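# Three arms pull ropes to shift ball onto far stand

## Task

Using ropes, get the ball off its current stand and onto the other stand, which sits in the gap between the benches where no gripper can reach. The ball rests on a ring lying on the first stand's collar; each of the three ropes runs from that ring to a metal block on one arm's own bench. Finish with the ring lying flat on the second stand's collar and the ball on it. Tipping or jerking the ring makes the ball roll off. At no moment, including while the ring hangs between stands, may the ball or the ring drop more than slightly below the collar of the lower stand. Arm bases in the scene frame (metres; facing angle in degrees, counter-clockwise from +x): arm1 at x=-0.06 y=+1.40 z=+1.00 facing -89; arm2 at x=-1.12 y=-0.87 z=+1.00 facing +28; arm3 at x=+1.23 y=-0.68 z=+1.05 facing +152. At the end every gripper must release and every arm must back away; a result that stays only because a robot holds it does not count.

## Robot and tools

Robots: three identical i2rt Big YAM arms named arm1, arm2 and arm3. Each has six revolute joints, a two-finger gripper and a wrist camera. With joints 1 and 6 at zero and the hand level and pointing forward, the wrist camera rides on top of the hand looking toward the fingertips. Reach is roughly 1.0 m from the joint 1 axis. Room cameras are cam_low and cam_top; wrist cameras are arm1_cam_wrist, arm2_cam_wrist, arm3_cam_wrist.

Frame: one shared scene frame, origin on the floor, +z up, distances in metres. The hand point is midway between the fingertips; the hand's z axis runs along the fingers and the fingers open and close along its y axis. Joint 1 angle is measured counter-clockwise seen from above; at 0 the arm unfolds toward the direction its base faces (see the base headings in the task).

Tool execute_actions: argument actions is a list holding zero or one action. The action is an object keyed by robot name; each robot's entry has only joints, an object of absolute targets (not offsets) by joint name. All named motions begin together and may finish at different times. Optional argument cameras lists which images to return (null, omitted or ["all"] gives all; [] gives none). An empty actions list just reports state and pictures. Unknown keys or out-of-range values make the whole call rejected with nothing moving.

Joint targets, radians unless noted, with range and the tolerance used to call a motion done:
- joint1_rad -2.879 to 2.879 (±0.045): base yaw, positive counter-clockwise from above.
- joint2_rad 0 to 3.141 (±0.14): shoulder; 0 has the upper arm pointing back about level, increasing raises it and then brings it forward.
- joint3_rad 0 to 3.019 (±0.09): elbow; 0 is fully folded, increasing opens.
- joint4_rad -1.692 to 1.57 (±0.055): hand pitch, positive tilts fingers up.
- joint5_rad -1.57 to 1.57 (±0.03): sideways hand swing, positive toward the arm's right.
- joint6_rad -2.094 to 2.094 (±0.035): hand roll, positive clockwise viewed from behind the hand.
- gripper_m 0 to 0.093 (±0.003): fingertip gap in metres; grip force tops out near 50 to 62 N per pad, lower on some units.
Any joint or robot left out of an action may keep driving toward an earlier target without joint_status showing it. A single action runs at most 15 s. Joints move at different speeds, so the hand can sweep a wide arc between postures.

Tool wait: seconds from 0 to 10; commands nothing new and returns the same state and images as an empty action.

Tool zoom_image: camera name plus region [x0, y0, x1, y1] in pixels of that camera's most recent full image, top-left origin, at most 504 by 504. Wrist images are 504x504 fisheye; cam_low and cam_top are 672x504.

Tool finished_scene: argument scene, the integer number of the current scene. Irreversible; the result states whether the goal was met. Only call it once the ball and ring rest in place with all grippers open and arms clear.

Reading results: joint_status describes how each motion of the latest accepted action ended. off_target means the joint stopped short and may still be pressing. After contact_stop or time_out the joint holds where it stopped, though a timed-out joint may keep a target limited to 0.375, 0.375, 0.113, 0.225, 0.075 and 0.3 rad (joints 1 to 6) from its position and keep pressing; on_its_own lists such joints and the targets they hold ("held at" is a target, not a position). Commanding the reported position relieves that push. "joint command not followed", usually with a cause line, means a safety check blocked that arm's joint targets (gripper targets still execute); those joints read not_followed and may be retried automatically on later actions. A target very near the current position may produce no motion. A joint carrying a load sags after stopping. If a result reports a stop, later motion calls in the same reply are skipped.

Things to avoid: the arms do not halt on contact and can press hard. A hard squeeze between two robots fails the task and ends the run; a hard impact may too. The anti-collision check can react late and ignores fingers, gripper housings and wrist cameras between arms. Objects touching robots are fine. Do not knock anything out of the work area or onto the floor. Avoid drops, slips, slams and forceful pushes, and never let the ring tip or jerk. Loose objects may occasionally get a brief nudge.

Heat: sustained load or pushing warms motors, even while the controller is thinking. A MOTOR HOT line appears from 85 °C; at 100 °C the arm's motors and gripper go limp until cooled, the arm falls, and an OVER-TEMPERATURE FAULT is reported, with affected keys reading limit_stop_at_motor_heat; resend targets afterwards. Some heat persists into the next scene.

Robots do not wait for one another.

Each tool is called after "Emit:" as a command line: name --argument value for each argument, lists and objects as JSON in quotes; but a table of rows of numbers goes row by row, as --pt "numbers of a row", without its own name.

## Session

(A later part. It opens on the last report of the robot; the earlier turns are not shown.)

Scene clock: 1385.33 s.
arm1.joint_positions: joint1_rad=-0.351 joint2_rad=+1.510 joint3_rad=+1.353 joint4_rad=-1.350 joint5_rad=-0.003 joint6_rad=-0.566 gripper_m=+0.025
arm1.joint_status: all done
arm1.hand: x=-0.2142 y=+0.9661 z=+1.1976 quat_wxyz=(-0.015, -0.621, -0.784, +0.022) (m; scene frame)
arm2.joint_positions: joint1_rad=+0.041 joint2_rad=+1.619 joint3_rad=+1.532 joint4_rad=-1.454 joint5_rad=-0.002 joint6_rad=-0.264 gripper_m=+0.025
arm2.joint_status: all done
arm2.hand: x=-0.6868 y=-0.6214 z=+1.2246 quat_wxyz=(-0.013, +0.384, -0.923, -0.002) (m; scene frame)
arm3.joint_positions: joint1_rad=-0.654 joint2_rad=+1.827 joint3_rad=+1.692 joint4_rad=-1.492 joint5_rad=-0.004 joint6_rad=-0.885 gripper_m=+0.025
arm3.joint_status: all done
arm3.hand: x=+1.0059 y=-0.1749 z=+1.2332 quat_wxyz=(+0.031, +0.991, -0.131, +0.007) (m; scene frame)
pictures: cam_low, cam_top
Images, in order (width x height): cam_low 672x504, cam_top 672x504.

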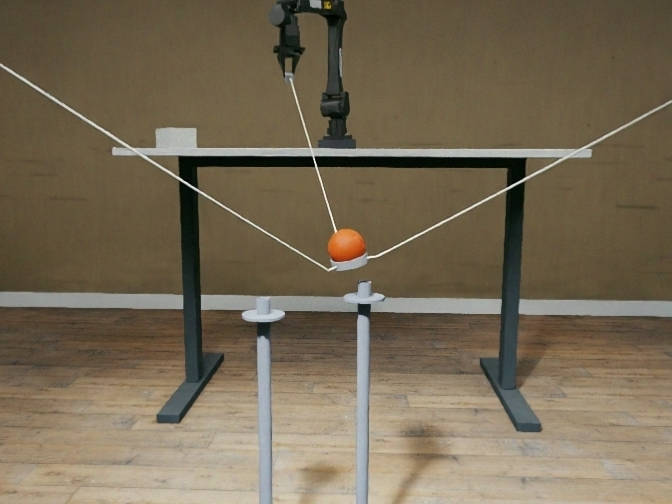

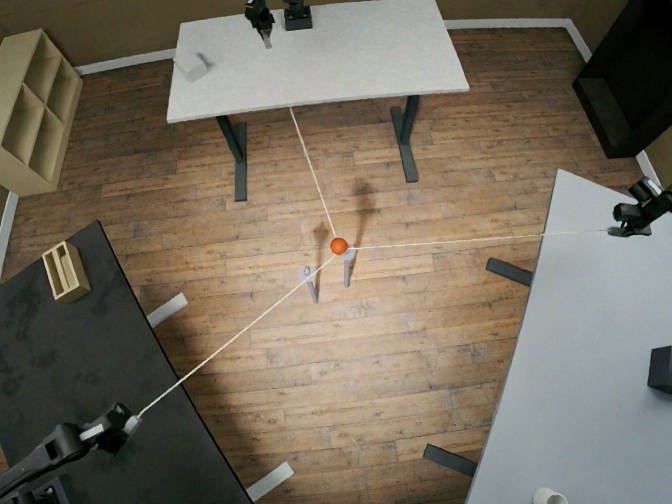

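Emit:
execute_actions --actions '[{"arm1":{"joints":{"joint1_rad":-0.304,"joint2_rad":1.429,"joint3_rad":1.3155,"joint6_rad":-0.5105}},"arm2":{"joints":{"joint1_rad":0.025,"joint2_rad":1.685,"joint3_rad":1.684,"joint4_rad":-1.484,"joint6_rad":-0.281}},"arm3":{"joints":{"joint1_rad":-0.716,"joint6_rad":-0.944}}}]' --cameras '["cam_low"]'

Emit:
zoom_image --camera "cam_low" --region '[260, 200, 460, 340]'

Scene clock: 1422.77 s.
arm1.joint_positions: joint1_rad=-0.306 joint2_rad=+1.464 joint3_rad=+1.306 joint4_rad=-1.349 joint5_rad=-0.003 joint6_rad=-0.521 gripper_m=+0.025
arm1.joint_status: all done
arm1.hand: x=-0.1894 y=+0.9767 z=+1.1994 quat_wxyz=(-0.016, -0.621, -0.783, +0.021) (m; scene frame)
arm2.joint_positions: joint1_rad=+0.033 joint2_rad=+1.690 joint3_rad=+1.621 joint4_rad=-1.471 joint5_rad=-0.002 joint6_rad=-0.273 gripper_m=+0.025
arm2.joint_status: all done
arm2.hand: x=-0.6613 y=-0.6116 z=+1.2241 quat_wxyz=(-0.013, +0.384, -0.923, -0.002) (m; scene frame)
arm3.joint_positions: joint1_rad=-0.706 joint2_rad=+1.827 joint3_rad=+1.692 joint4_rad=-1.492 joint5_rad=-0.004 joint6_rad=-0.934 gripper_m=+0.025
arm3.joint_status: all done
arm3.hand: x=+1.0322 y=-0.1638 z=+1.2328 quat_wxyz=(+0.031, +0.991, -0.133, +0.006) (m; scene frame)
pictures: cam_low
Images, in order (width x height): cam_low 672x504.

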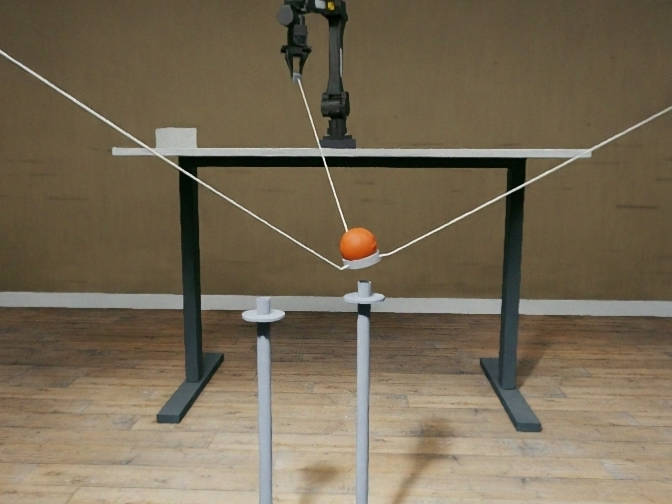

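Region (260, 200, 460, 340) of cam_low's 672x504 image, scaled by 2.520, with more detail than that image has; it fills the top 353 rows of this view, and the rest is white.

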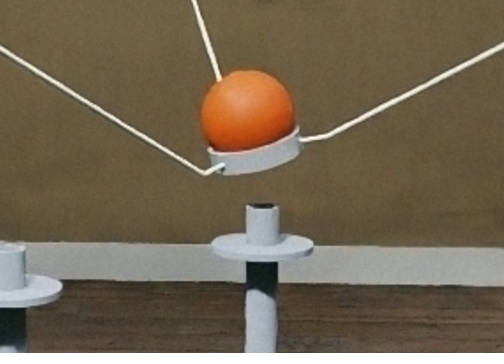

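Emit:
execute_actions --actions '[]' --cameras '["cam_low","cam_top"]'

Emit:
zoom_image --camera "cam_low" --region '[310, 210, 420, 320]'

Emit:
zoom_image --camera "cam_top" --region '[295, 215, 375, 295]'

Scene clock: 1428.03 s.
arm1.joint_positions: joint1_rad=-0.306 joint2_rad=+1.464 joint3_rad=+1.306 joint4_rad=-1.349 joint5_rad=-0.003 joint6_rad=-0.520 gripper_m=+0.025
arm1.joint_status: all done
arm1.hand: x=-0.1894 y=+0.9767 z=+1.1994 quat_wxyz=(-0.016, -0.621, -0.783, +0.021) (m; scene frame)
arm2.joint_positions: joint1_rad=+0.033 joint2_rad=+1.690 joint3_rad=+1.621 joint4_rad=-1.471 joint5_rad=-0.002 joint6_rad=-0.273 gripper_m=+0.025
arm2.joint_status: all done
arm2.hand: x=-0.6613 y=-0.6116 z=+1.2241 quat_wxyz=(-0.013, +0.384, -0.923, -0.002) (m; scene frame)
arm3.joint_positions: joint1_rad=-0.706 joint2_rad=+1.827 joint3_rad=+1.692 joint4_rad=-1.492 joint5_rad=-0.004 joint6_rad=-0.934 gripper_m=+0.025
arm3.joint_status: all done
arm3.hand: x=+1.0322 y=-0.1638 z=+1.2328 quat_wxyz=(+0.031, +0.991, -0.133, +0.006) (m; scene frame)
pictures: cam_low, cam_top
Images, in order (width x height): cam_low 672x504, cam_top 672x504.

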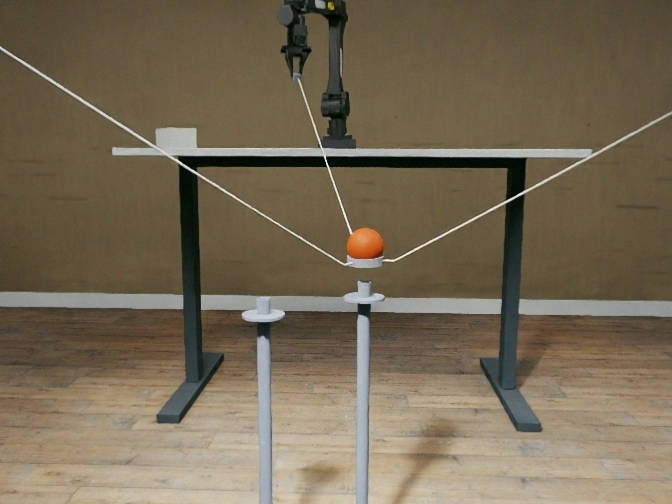

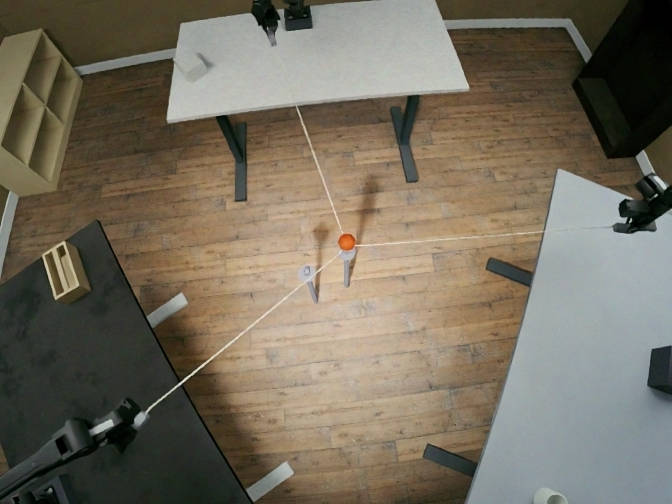

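Region (310, 210, 420, 320) of cam_low's 672x504 image, scaled by 4.582, with more detail than that image has.

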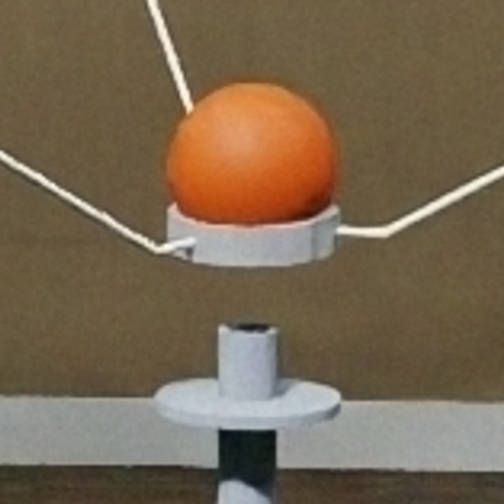

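Region (295, 215, 375, 295) of cam_top's 672x504 image, scaled by 6.300, with more detail than that image has.

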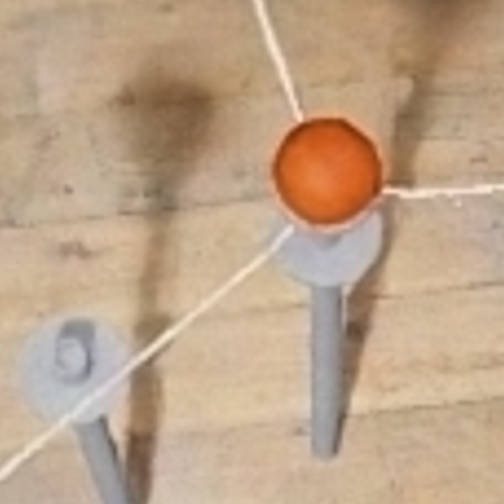

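Emit:
execute_actions --actions '[{"arm1":{"joints":{"joint3_rad":1.247,"joint4_rad":-1.251}},"arm2":{"joints":{"joint3_rad":1.566,"joint4_rad":-1.389}},"arm3":{"joints":{"joint3_rad":1.638,"joint4_rad":-1.407}}}]' --cameras '["cam_low","cam_top"]'

Emit:
zoom_image --camera "cam_low" --region '[310, 210, 420, 320]'

Emit:
zoom_image --camera "cam_top" --region '[295, 215, 375, 295]'

Scene clock: 1477.50 s.
arm1.joint_positions: joint1_rad=-0.306 joint2_rad=+1.460 joint3_rad=+1.234 joint4_rad=-1.260 joint5_rad=-0.003 joint6_rad=-0.520 gripper_m=+0.025
arm1.joint_status: all done
arm1.hand: x=-0.1887 y=+0.9780 z=+1.1743 quat_wxyz=(-0.020, -0.621, -0.783, +0.031) (m; scene frame)
arm2.joint_positions: joint1_rad=+0.033 joint2_rad=+1.691 joint3_rad=+1.573 joint4_rad=-1.389 joint5_rad=-0.002 joint6_rad=-0.273 gripper_m=+0.025
arm2.joint_status: all done
arm2.hand: x=-0.6552 y=-0.6082 z=+1.2061 quat_wxyz=(-0.030, +0.384, -0.923, -0.004) (m; scene frame)
arm3.joint_positions: joint1_rad=-0.706 joint2_rad=+1.817 joint3_rad=+1.626 joint4_rad=-1.411 joint5_rad=-0.004 joint6_rad=-0.934 gripper_m=+0.025
arm3.joint_status: all done
arm3.hand: x=+1.0323 y=-0.1647 z=+1.2131 quat_wxyz=(+0.020, +0.991, -0.133, +0.000) (m; scene frame)
pictures: cam_low, cam_top
Images, in order (width x height): cam_low 672x504, cam_top 672x504.

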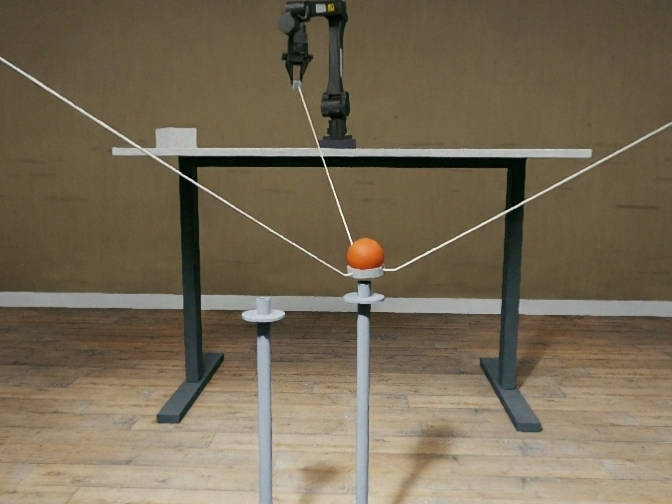

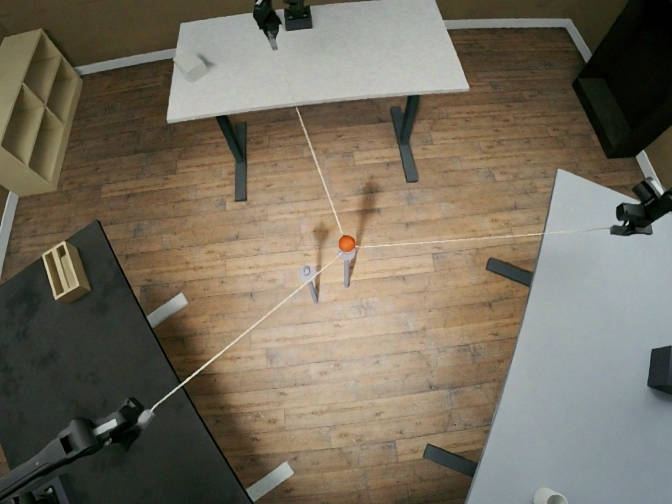

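Region (310, 210, 420, 320) of cam_low's 672x504 image, scaled by 4.582, with more detail than that image has.

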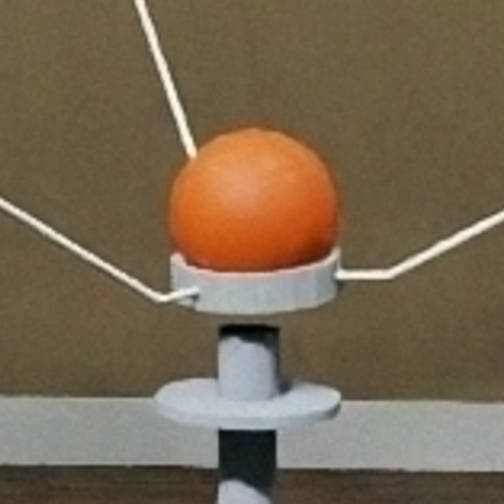

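Region (295, 215, 375, 295) of cam_top's 672x504 image, scaled by 6.300, with more detail than that image has.

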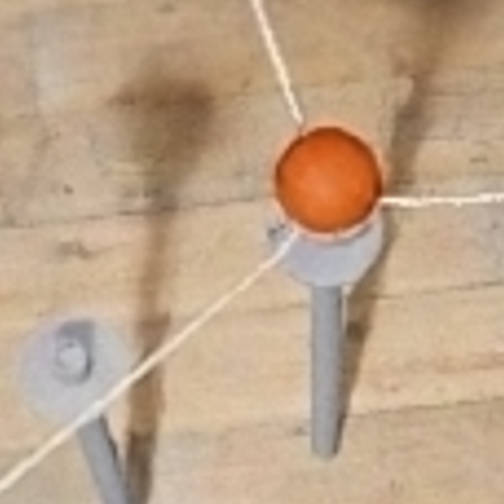

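Emit:
execute_actions --actions '[{"arm1":{"joints":{"joint3_rad":1.216,"joint4_rad":-1.205}},"arm2":{"joints":{"joint3_rad":1.536,"joint4_rad":-1.369}},"arm3":{"joints":{"joint3_rad":1.606,"joint4_rad":-1.337}}}]' --cameras '["cam_low","cam_top"]'

Emit:
zoom_image --camera "cam_low" --region '[310, 210, 420, 320]'

Emit:
zoom_image --camera "cam_top" --region '[295, 215, 375, 295]'

Scene clock: 1508.47 s.
arm1.joint_positions: joint1_rad=-0.306 joint2_rad=+1.460 joint3_rad=+1.208 joint4_rad=-1.214 joint5_rad=-0.003 joint6_rad=-0.520 gripper_m=+0.025
arm1.joint_status: all done
arm1.hand: x=-0.1892 y=+0.9760 z=+1.1650 quat_wxyz=(-0.024, -0.621, -0.783, +0.040) (m; scene frame)
arm2.joint_positions: joint1_rad=+0.033 joint2_rad=+1.691 joint3_rad=+1.546 joint4_rad=-1.370 joint5_rad=-0.002 joint6_rad=-0.273 gripper_m=+0.025
arm2.joint_status: all done
arm2.hand: x=-0.6583 y=-0.6099 z=+1.1954 quat_wxyz=(-0.026, +0.384, -0.923, -0.004) (m; scene frame)
arm3.joint_positions: joint1_rad=-0.706 joint2_rad=+1.816 joint3_rad=+1.596 joint4_rad=-1.343 joint5_rad=-0.004 joint6_rad=-0.935 gripper_m=+0.025
arm3.joint_status: all done
arm3.hand: x=+1.0296 y=-0.1583 z=+1.2019 quat_wxyz=(+0.003, +0.991, -0.133, -0.010) (m; scene frame)
pictures: cam_low, cam_top
Images, in order (width x height): cam_low 672x504, cam_top 672x504.

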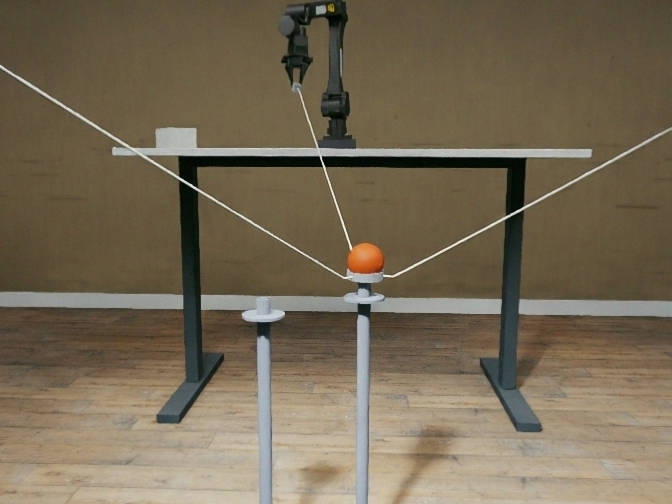

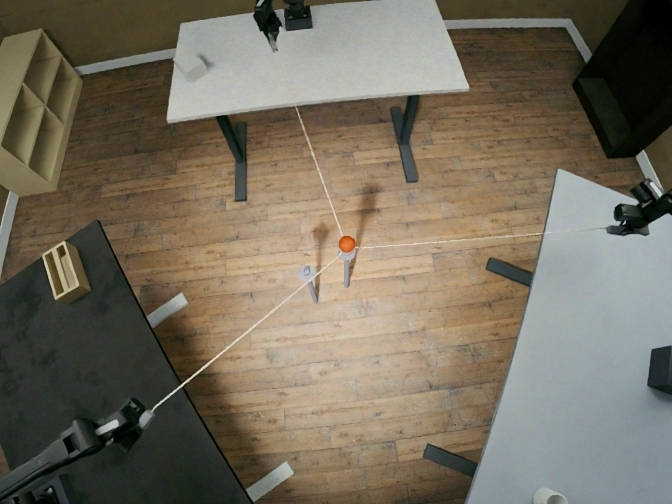

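Region (310, 210, 420, 320) of cam_low's 672x504 image, scaled by 4.582, with more detail than that image has.

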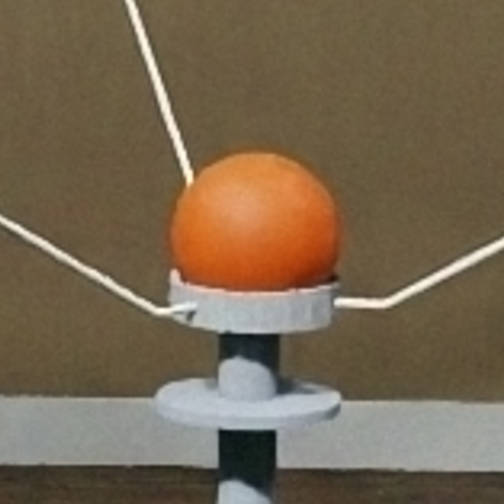

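Region (295, 215, 375, 295) of cam_top's 672x504 image, scaled by 6.300, with more detail than that image has.

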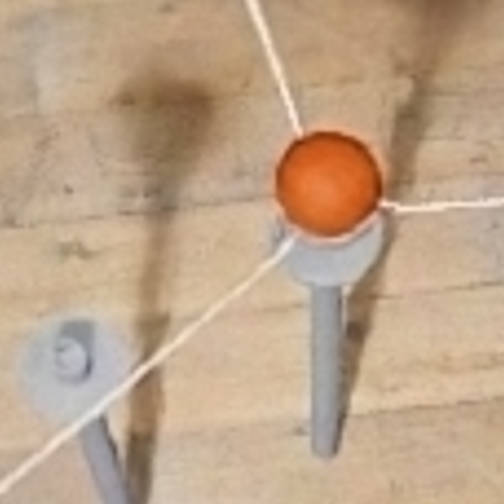

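Emit:
execute_actions --actions '[]' --cameras '["cam_low","cam_top"]'

Emit:
zoom_image --camera "cam_low" --region '[310, 210, 420, 320]'

Emit:
zoom_image --camera "cam_top" --region '[295, 215, 375, 295]'

Scene clock: 1517.50 s.
arm1.joint_positions: joint1_rad=-0.306 joint2_rad=+1.460 joint3_rad=+1.208 joint4_rad=-1.214 joint5_rad=-0.003 joint6_rad=-0.520 gripper_m=+0.025
arm1.joint_status: all done
arm1.hand: x=-0.1892 y=+0.9760 z=+1.1650 quat_wxyz=(-0.024, -0.621, -0.783, +0.040) (m; scene frame)
arm2.joint_positions: joint1_rad=+0.033 joint2_rad=+1.691 joint3_rad=+1.546 joint4_rad=-1.370 joint5_rad=-0.002 joint6_rad=-0.273 gripper_m=+0.025
arm2.joint_status: all done
arm2.hand: x=-0.6583 y=-0.6099 z=+1.1954 quat_wxyz=(-0.026, +0.384, -0.923, -0.004) (m; scene frame)
arm3.joint_positions: joint1_rad=-0.706 joint2_rad=+1.816 joint3_rad=+1.596 joint4_rad=-1.343 joint5_rad=-0.004 joint6_rad=-0.935 gripper_m=+0.025
arm3.joint_status: all done
arm3.hand: x=+1.0296 y=-0.1583 z=+1.2019 quat_wxyz=(+0.003, +0.991, -0.133, -0.010) (m; scene frame)
pictures: cam_low, cam_top
Images, in order (width x height): cam_low 672x504, cam_top 672x504.

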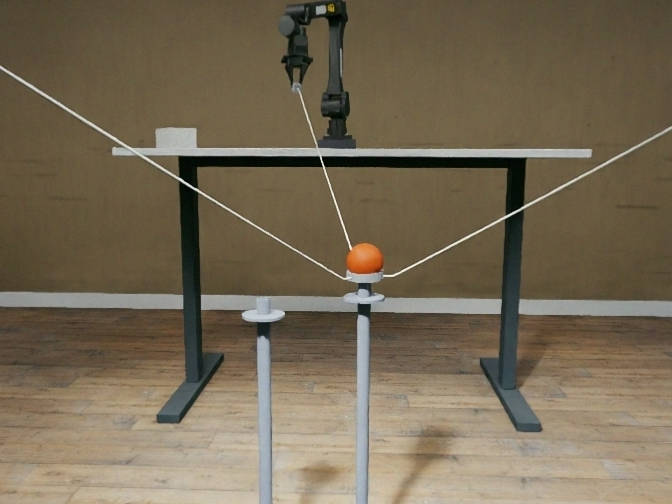

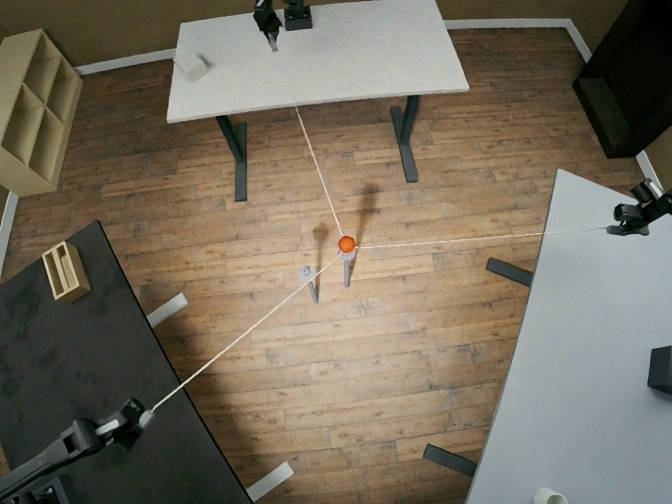

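Region (310, 210, 420, 320) of cam_low's 672x504 image, scaled by 4.582, with more detail than that image has.

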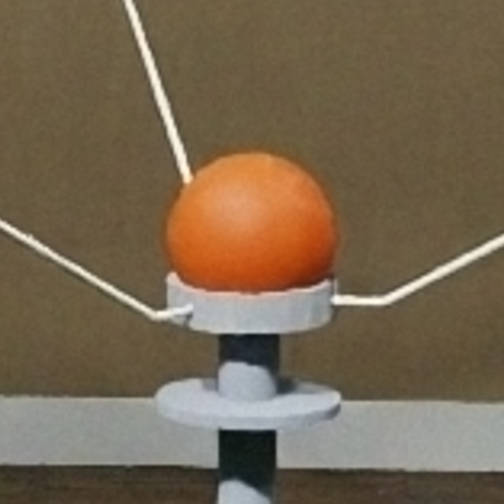

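Region (295, 215, 375, 295) of cam_top's 672x504 image, scaled by 6.300, with more detail than that image has.

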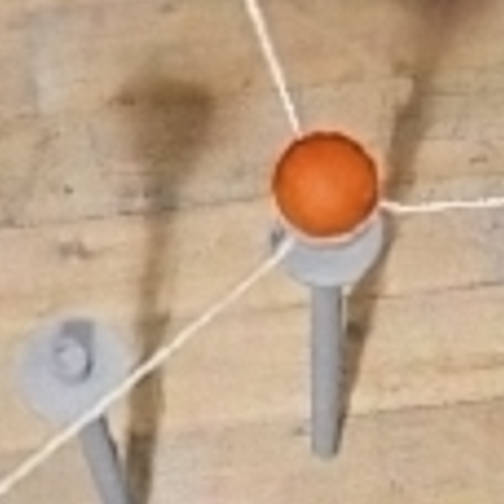

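Emit:
execute_actions --actions '[{"arm1":{"joints":{"joint3_rad":1.164,"joint4_rad":-1.133}},"arm2":{"joints":{"joint3_rad":1.486,"joint4_rad":-1.308}},"arm3":{"joints":{"joint3_rad":1.557,"joint4_rad":-1.27}}}]' --cameras '["cam_low","cam_top"]'

Emit:
zoom_image --camera "cam_low" --region '[310, 210, 420, 320]'

Emit:
zoom_image --camera "cam_top" --region '[295, 215, 375, 295]'

Scene clock: 1541.43 s.
arm1.joint_positions: joint1_rad=-0.306 joint2_rad=+1.458 joint3_rad=+1.152 joint4_rad=-1.147 joint5_rad=-0.003 joint6_rad=-0.520 gripper_m=+0.025
arm1.joint_status: all done
arm1.hand: x=-0.1881 y=+0.9791 z=+1.1458 quat_wxyz=(-0.026, -0.621, -0.782, +0.046) (m; scene frame)
arm2.joint_positions: joint1_rad=+0.033 joint2_rad=+1.690 joint3_rad=+1.493 joint4_rad=-1.313 joint5_rad=-0.002 joint6_rad=-0.273 gripper_m=+0.025
arm2.joint_status: all done
arm2.hand: x=-0.6604 y=-0.6111 z=+1.1759 quat_wxyz=(-0.028, +0.384, -0.923, -0.004) (m; scene frame)
arm3.joint_positions: joint1_rad=-0.706 joint2_rad=+1.813 joint3_rad=+1.546 joint4_rad=-1.279 joint5_rad=-0.004 joint6_rad=-0.935 gripper_m=+0.025
arm3.joint_status: all done
arm3.hand: x=+1.0299 y=-0.1597 z=+1.1849 quat_wxyz=(-0.004, +0.991, -0.132, -0.013) (m; scene frame)
pictures: cam_low, cam_top
Images, in order (width x height): cam_low 672x504, cam_top 672x504.

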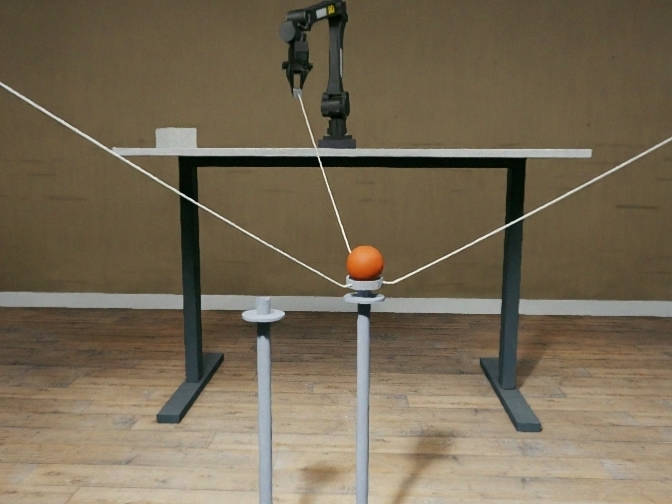

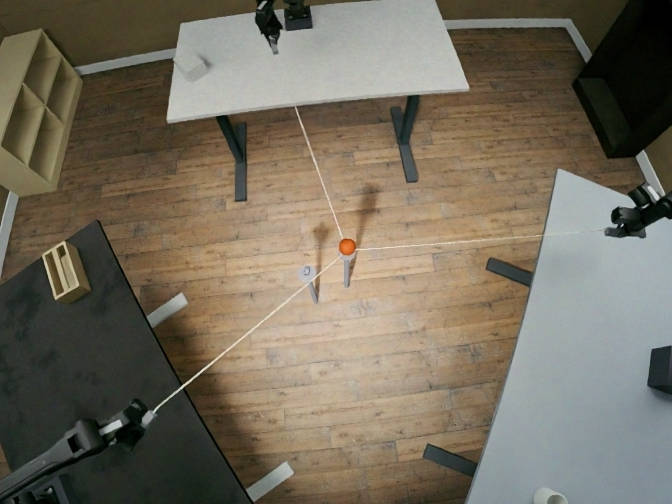

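Region (310, 210, 420, 320) of cam_low's 672x504 image, scaled by 4.582, with more detail than that image has.

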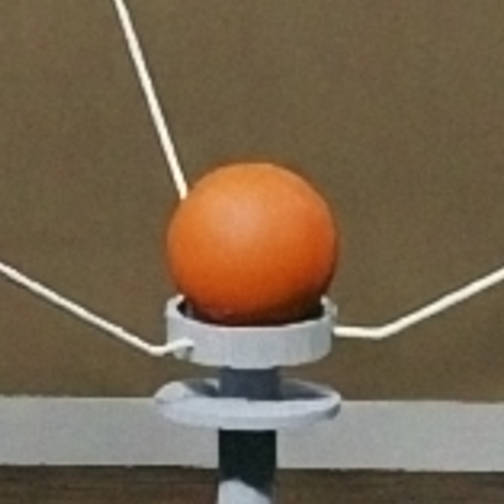

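Region (295, 215, 375, 295) of cam_top's 672x504 image, scaled by 6.300, with more detail than that image has.

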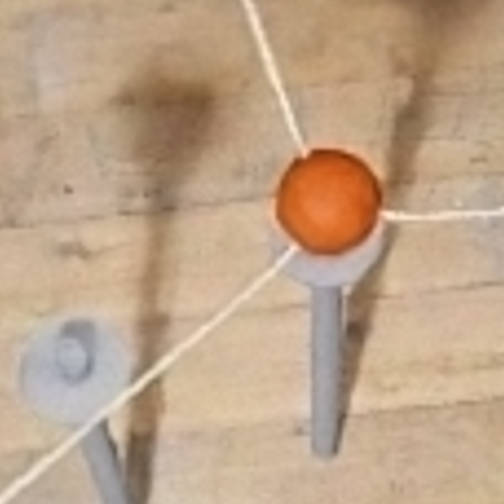

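Emit:
execute_actions --actions '[]' --cameras '["cam_low","cam_top"]'

Emit:
zoom_image --camera "cam_low" --region '[310, 210, 420, 320]'

Emit:
zoom_image --camera "cam_top" --region '[295, 215, 375, 295]'

Scene clock: 1549.73 s.
arm1.joint_positions: joint1_rad=-0.306 joint2_rad=+1.458 joint3_rad=+1.152 joint4_rad=-1.147 joint5_rad=-0.003 joint6_rad=-0.520 gripper_m=+0.025
arm1.joint_status: all done
arm1.hand: x=-0.1881 y=+0.9791 z=+1.1458 quat_wxyz=(-0.026, -0.621, -0.782, +0.046) (m; scene frame)
arm2.joint_positions: joint1_rad=+0.033 joint2_rad=+1.690 joint3_rad=+1.493 joint4_rad=-1.312 joint5_rad=-0.002 joint6_rad=-0.273 gripper_m=+0.025
arm2.joint_status: all done
arm2.hand: x=-0.6603 y=-0.6111 z=+1.1759 quat_wxyz=(-0.028, +0.384, -0.923, -0.004) (m; scene frame)
arm3.joint_positions: joint1_rad=-0.706 joint2_rad=+1.813 joint3_rad=+1.546 joint4_rad=-1.279 joint5_rad=-0.004 joint6_rad=-0.935 gripper_m=+0.025
arm3.joint_status: all done
arm3.hand: x=+1.0299 y=-0.1596 z=+1.1849 quat_wxyz=(-0.004, +0.991, -0.132, -0.013) (m; scene frame)
pictures: cam_low, cam_top
Images, in order (width x height): cam_low 672x504, cam_top 672x504.

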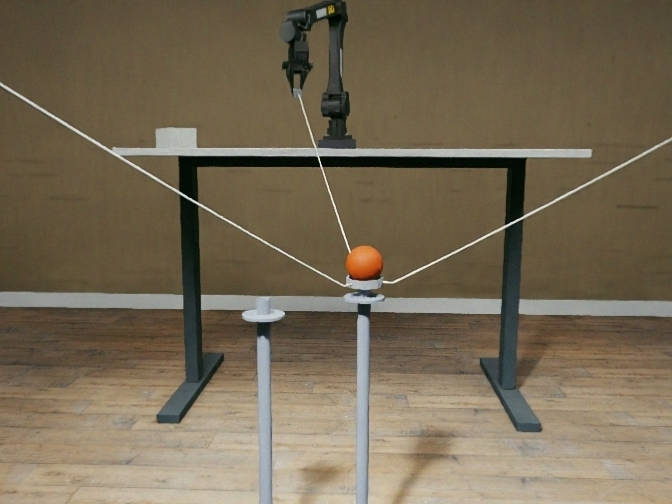

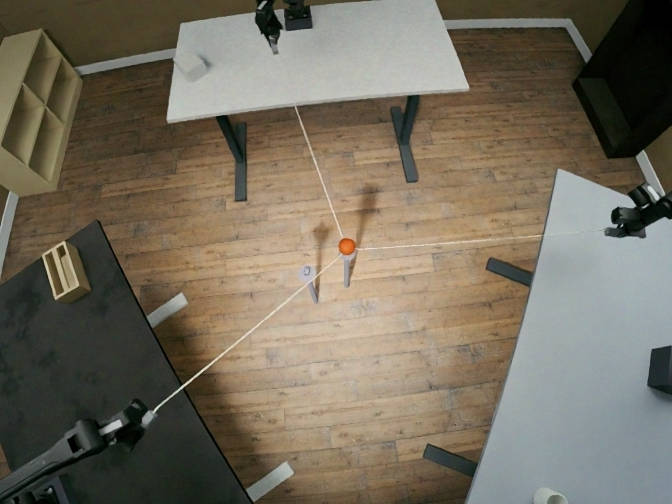

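Region (310, 210, 420, 320) of cam_low's 672x504 image, scaled by 4.582, with more detail than that image has.

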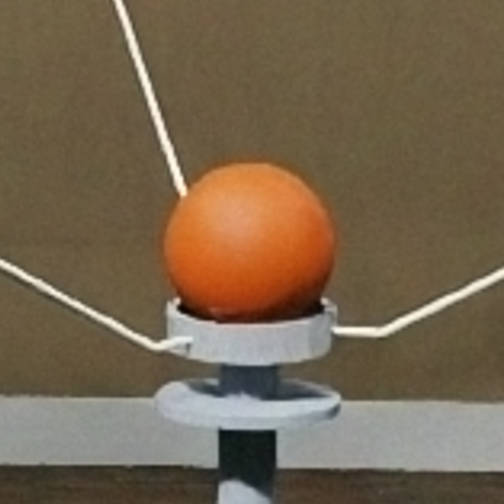

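Region (295, 215, 375, 295) of cam_top's 672x504 image, scaled by 6.300, with more detail than that image has.

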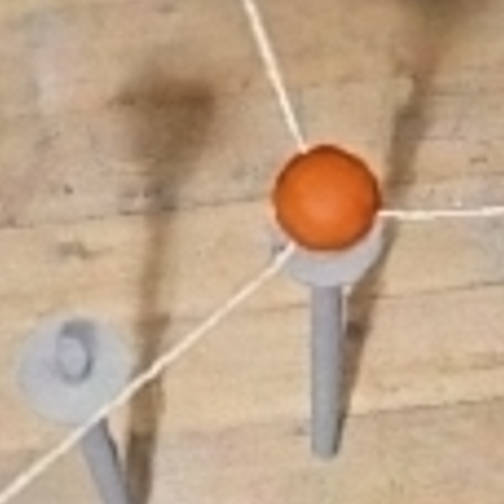

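Emit:
execute_actions --actions '[{"arm1":{"joints":{"joint3_rad":1.089,"joint4_rad":-0.987}},"arm2":{"joints":{"joint3_rad":1.408,"joint4_rad":-1.204}},"arm3":{"joints":{"joint3_rad":1.477,"joint4_rad":-1.148}}}]'

Emit:
zoom_image --camera "cam_low" --region '[310, 210, 420, 320]'

Emit:
zoom_image --camera "cam_top" --region '[295, 215, 375, 295]'

Scene clock: 1596.30 s.
arm1.joint_positions: joint1_rad=-0.306 joint2_rad=+1.455 joint3_rad=+1.075 joint4_rad=-1.007 joint5_rad=-0.003 joint6_rad=-0.520 gripper_m=+0.025
arm1.joint_status: all done
arm1.hand: x=-0.1892 y=+0.9742 z=+1.1213 quat_wxyz=(-0.038, -0.619, -0.780, +0.076) (m; scene frame)
arm2.joint_positions: joint1_rad=+0.033 joint2_rad=+1.689 joint3_rad=+1.414 joint4_rad=-1.213 joint5_rad=-0.002 joint6_rad=-0.273 gripper_m=+0.025
arm2.joint_status: all done
arm2.hand: x=-0.6623 y=-0.6122 z=+1.1474 quat_wxyz=(-0.039, +0.384, -0.923, -0.005) (m; scene frame)
arm3.joint_positions: joint1_rad=-0.706 joint2_rad=+1.809 joint3_rad=+1.463 joint4_rad=-1.160 joint5_rad=-0.003 joint6_rad=-0.935 gripper_m=+0.025
arm3.joint_status: all done
arm3.hand: x=+1.0299 y=-0.1604 z=+1.1574 quat_wxyz=(-0.022, +0.991, -0.132, -0.023) (m; scene frame)
pictures: arm1_cam_wrist, arm2_cam_wrist, arm3_cam_wrist, cam_low, cam_top
Images, in order (width x height): arm1_cam_wrist 504x504, arm2_cam_wrist 504x504, arm3_cam_wrist 504x504, cam_low 672x504, cam_top 672x504.

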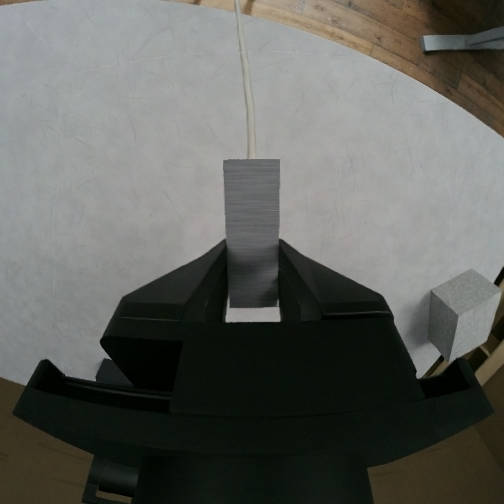

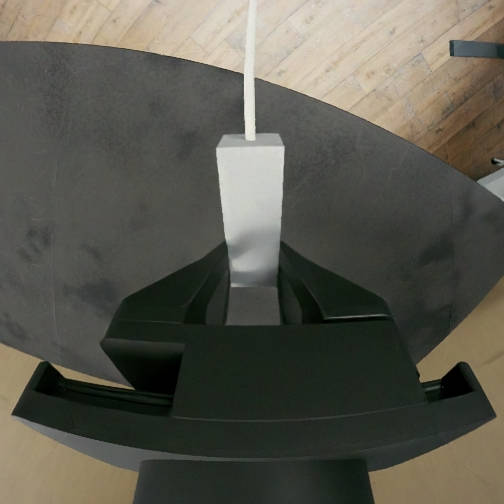

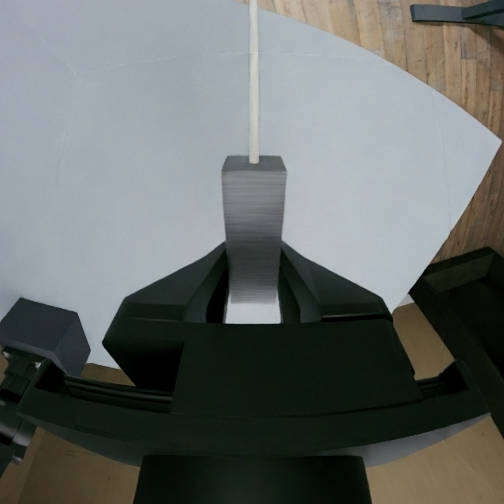

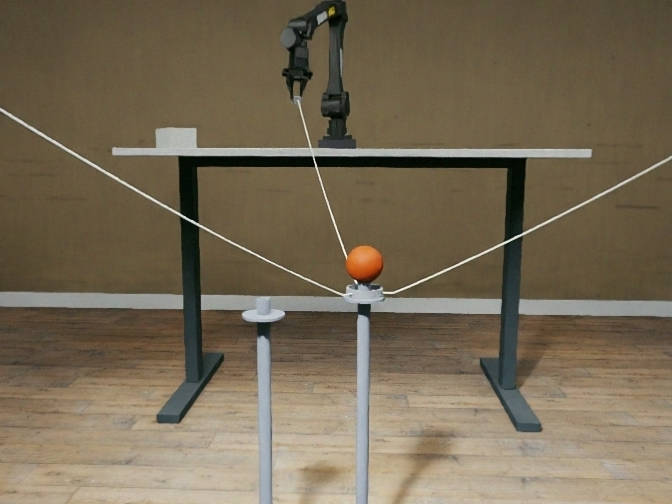

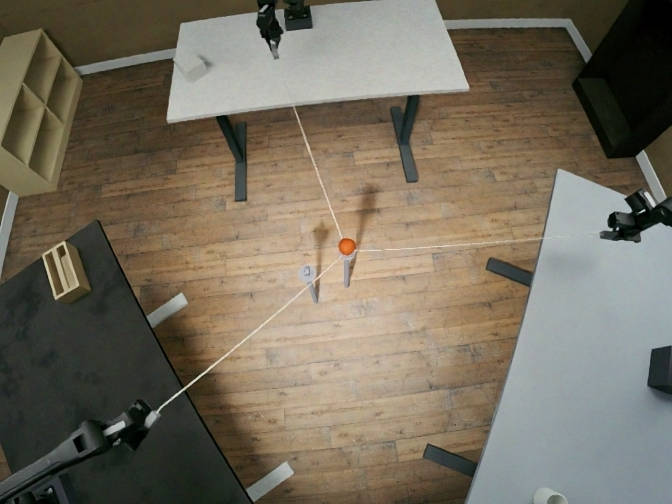

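Region (310, 210, 420, 320) of cam_low's 672x504 image, scaled by 4.582, with more detail than that image has.

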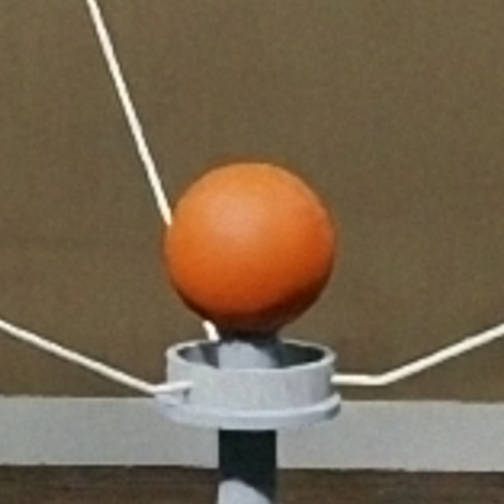

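Region (295, 215, 375, 295) of cam_top's 672x504 image, scaled by 6.300, with more detail than that image has.

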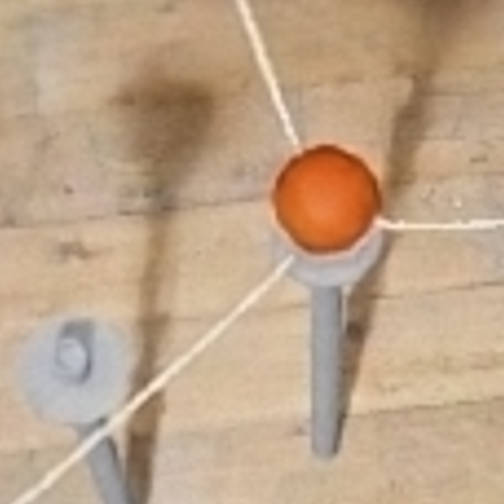

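Emit:
execute_actions --actions '[{"arm1":{"joints":{"joint2_rad":1.627,"joint3_rad":0.87,"joint4_rad":-0.226,"joint6_rad":0.01}},"arm2":{"joints":{"joint2_rad":1.93,"joint3_rad":1.305,"joint4_rad":-0.946}},"arm3":{"joints":{"joint2_rad":2.09,"joint3_rad":1.393,"joint4_rad":-0.842}}}]'

Emit:
zoom_image --camera "cam_low" --region '[240, 60, 400, 180]'

Scene clock: 1655.70 s.
arm1.joint_positions: joint1_rad=-0.306 joint2_rad=+1.657 joint3_rad=+0.839 joint4_rad=-0.254 joint5_rad=-0.003 joint6_rad=+0.001 gripper_m=+0.025
arm1.joint_status: all done
arm1.hand: x=-0.2033 y=+0.9220 z=+0.9970 quat_wxyz=(-0.149, -0.779, -0.579, +0.189) (m; scene frame)
arm2.joint_positions: joint1_rad=+0.031 joint2_rad=+1.939 joint3_rad=+1.308 joint4_rad=-0.955 joint5_rad=-0.002 joint6_rad=-0.275 gripper_m=+0.025
arm2.joint_status: all done
arm2.hand: x=-0.6583 y=-0.6115 z=+0.9860 quat_wxyz=(+0.009, +0.384, -0.923, +0.001) (m; scene frame)
arm3.joint_positions: joint1_rad=-0.707 joint2_rad=+2.109 joint3_rad=+1.380 joint4_rad=-0.854 joint5_rad=+0.000 joint6_rad=-0.936 gripper_m=+0.025
arm3.joint_status: all done
arm3.hand: x=+1.0267 y=-0.1582 z=+0.9706 quat_wxyz=(+0.011, +0.991, -0.132, -0.003) (m; scene frame)
pictures: arm1_cam_wrist, arm2_cam_wrist, arm3_cam_wrist, cam_low, cam_top
Images, in order (width x height): arm1_cam_wrist 504x504, arm2_cam_wrist 504x504, arm3_cam_wrist 504x504, cam_low 672x504, cam_top 672x504.

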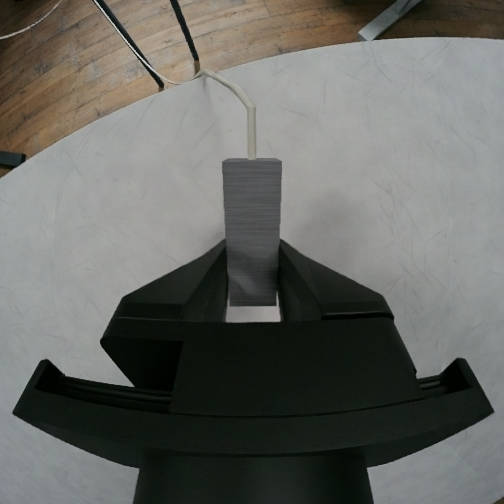

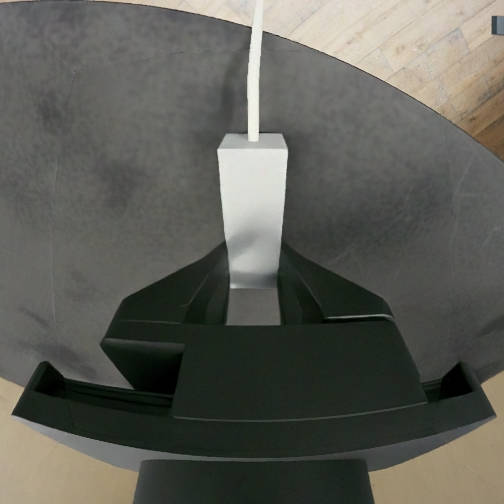

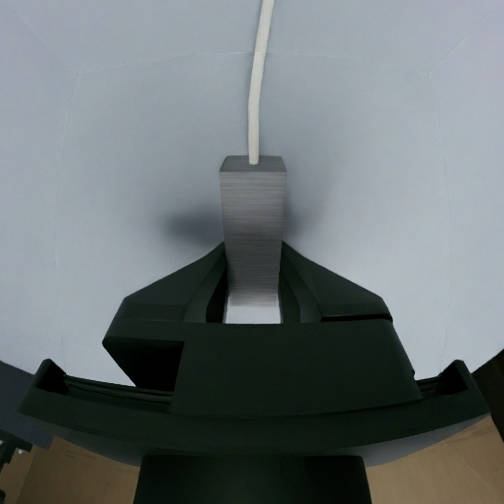

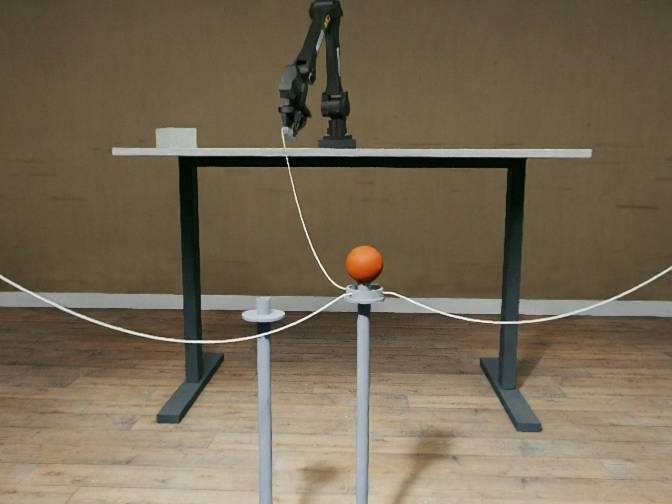

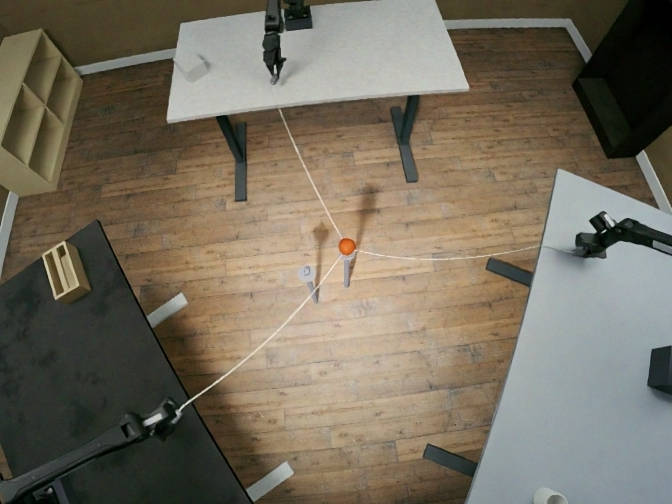

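Region (240, 60, 400, 180) of cam_low's 672x504 image, scaled by 3.150, with more detail than that image has; it fills the top 378 rows of this view, and the rest is white.

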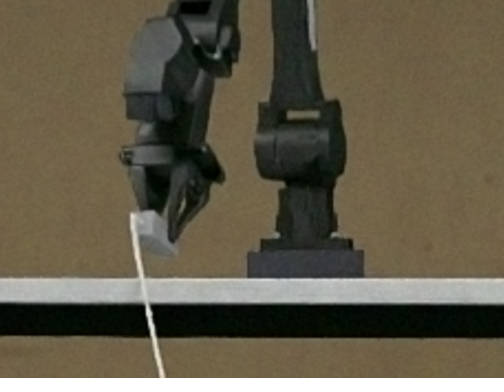

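Emit:
zoom_image --camera "cam_low" --region '[265, 110, 325, 160]'

Region (265, 110, 325, 160) of cam_low's 672x504 image, scaled by 8.400, with more detail than that image has.

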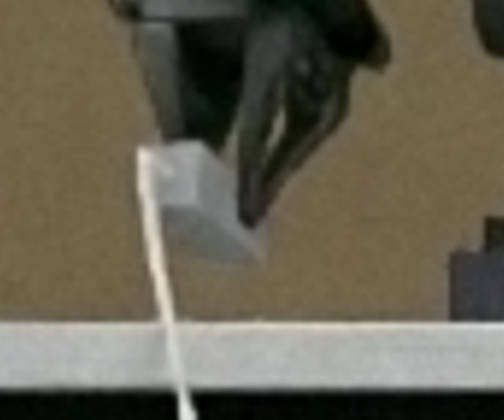

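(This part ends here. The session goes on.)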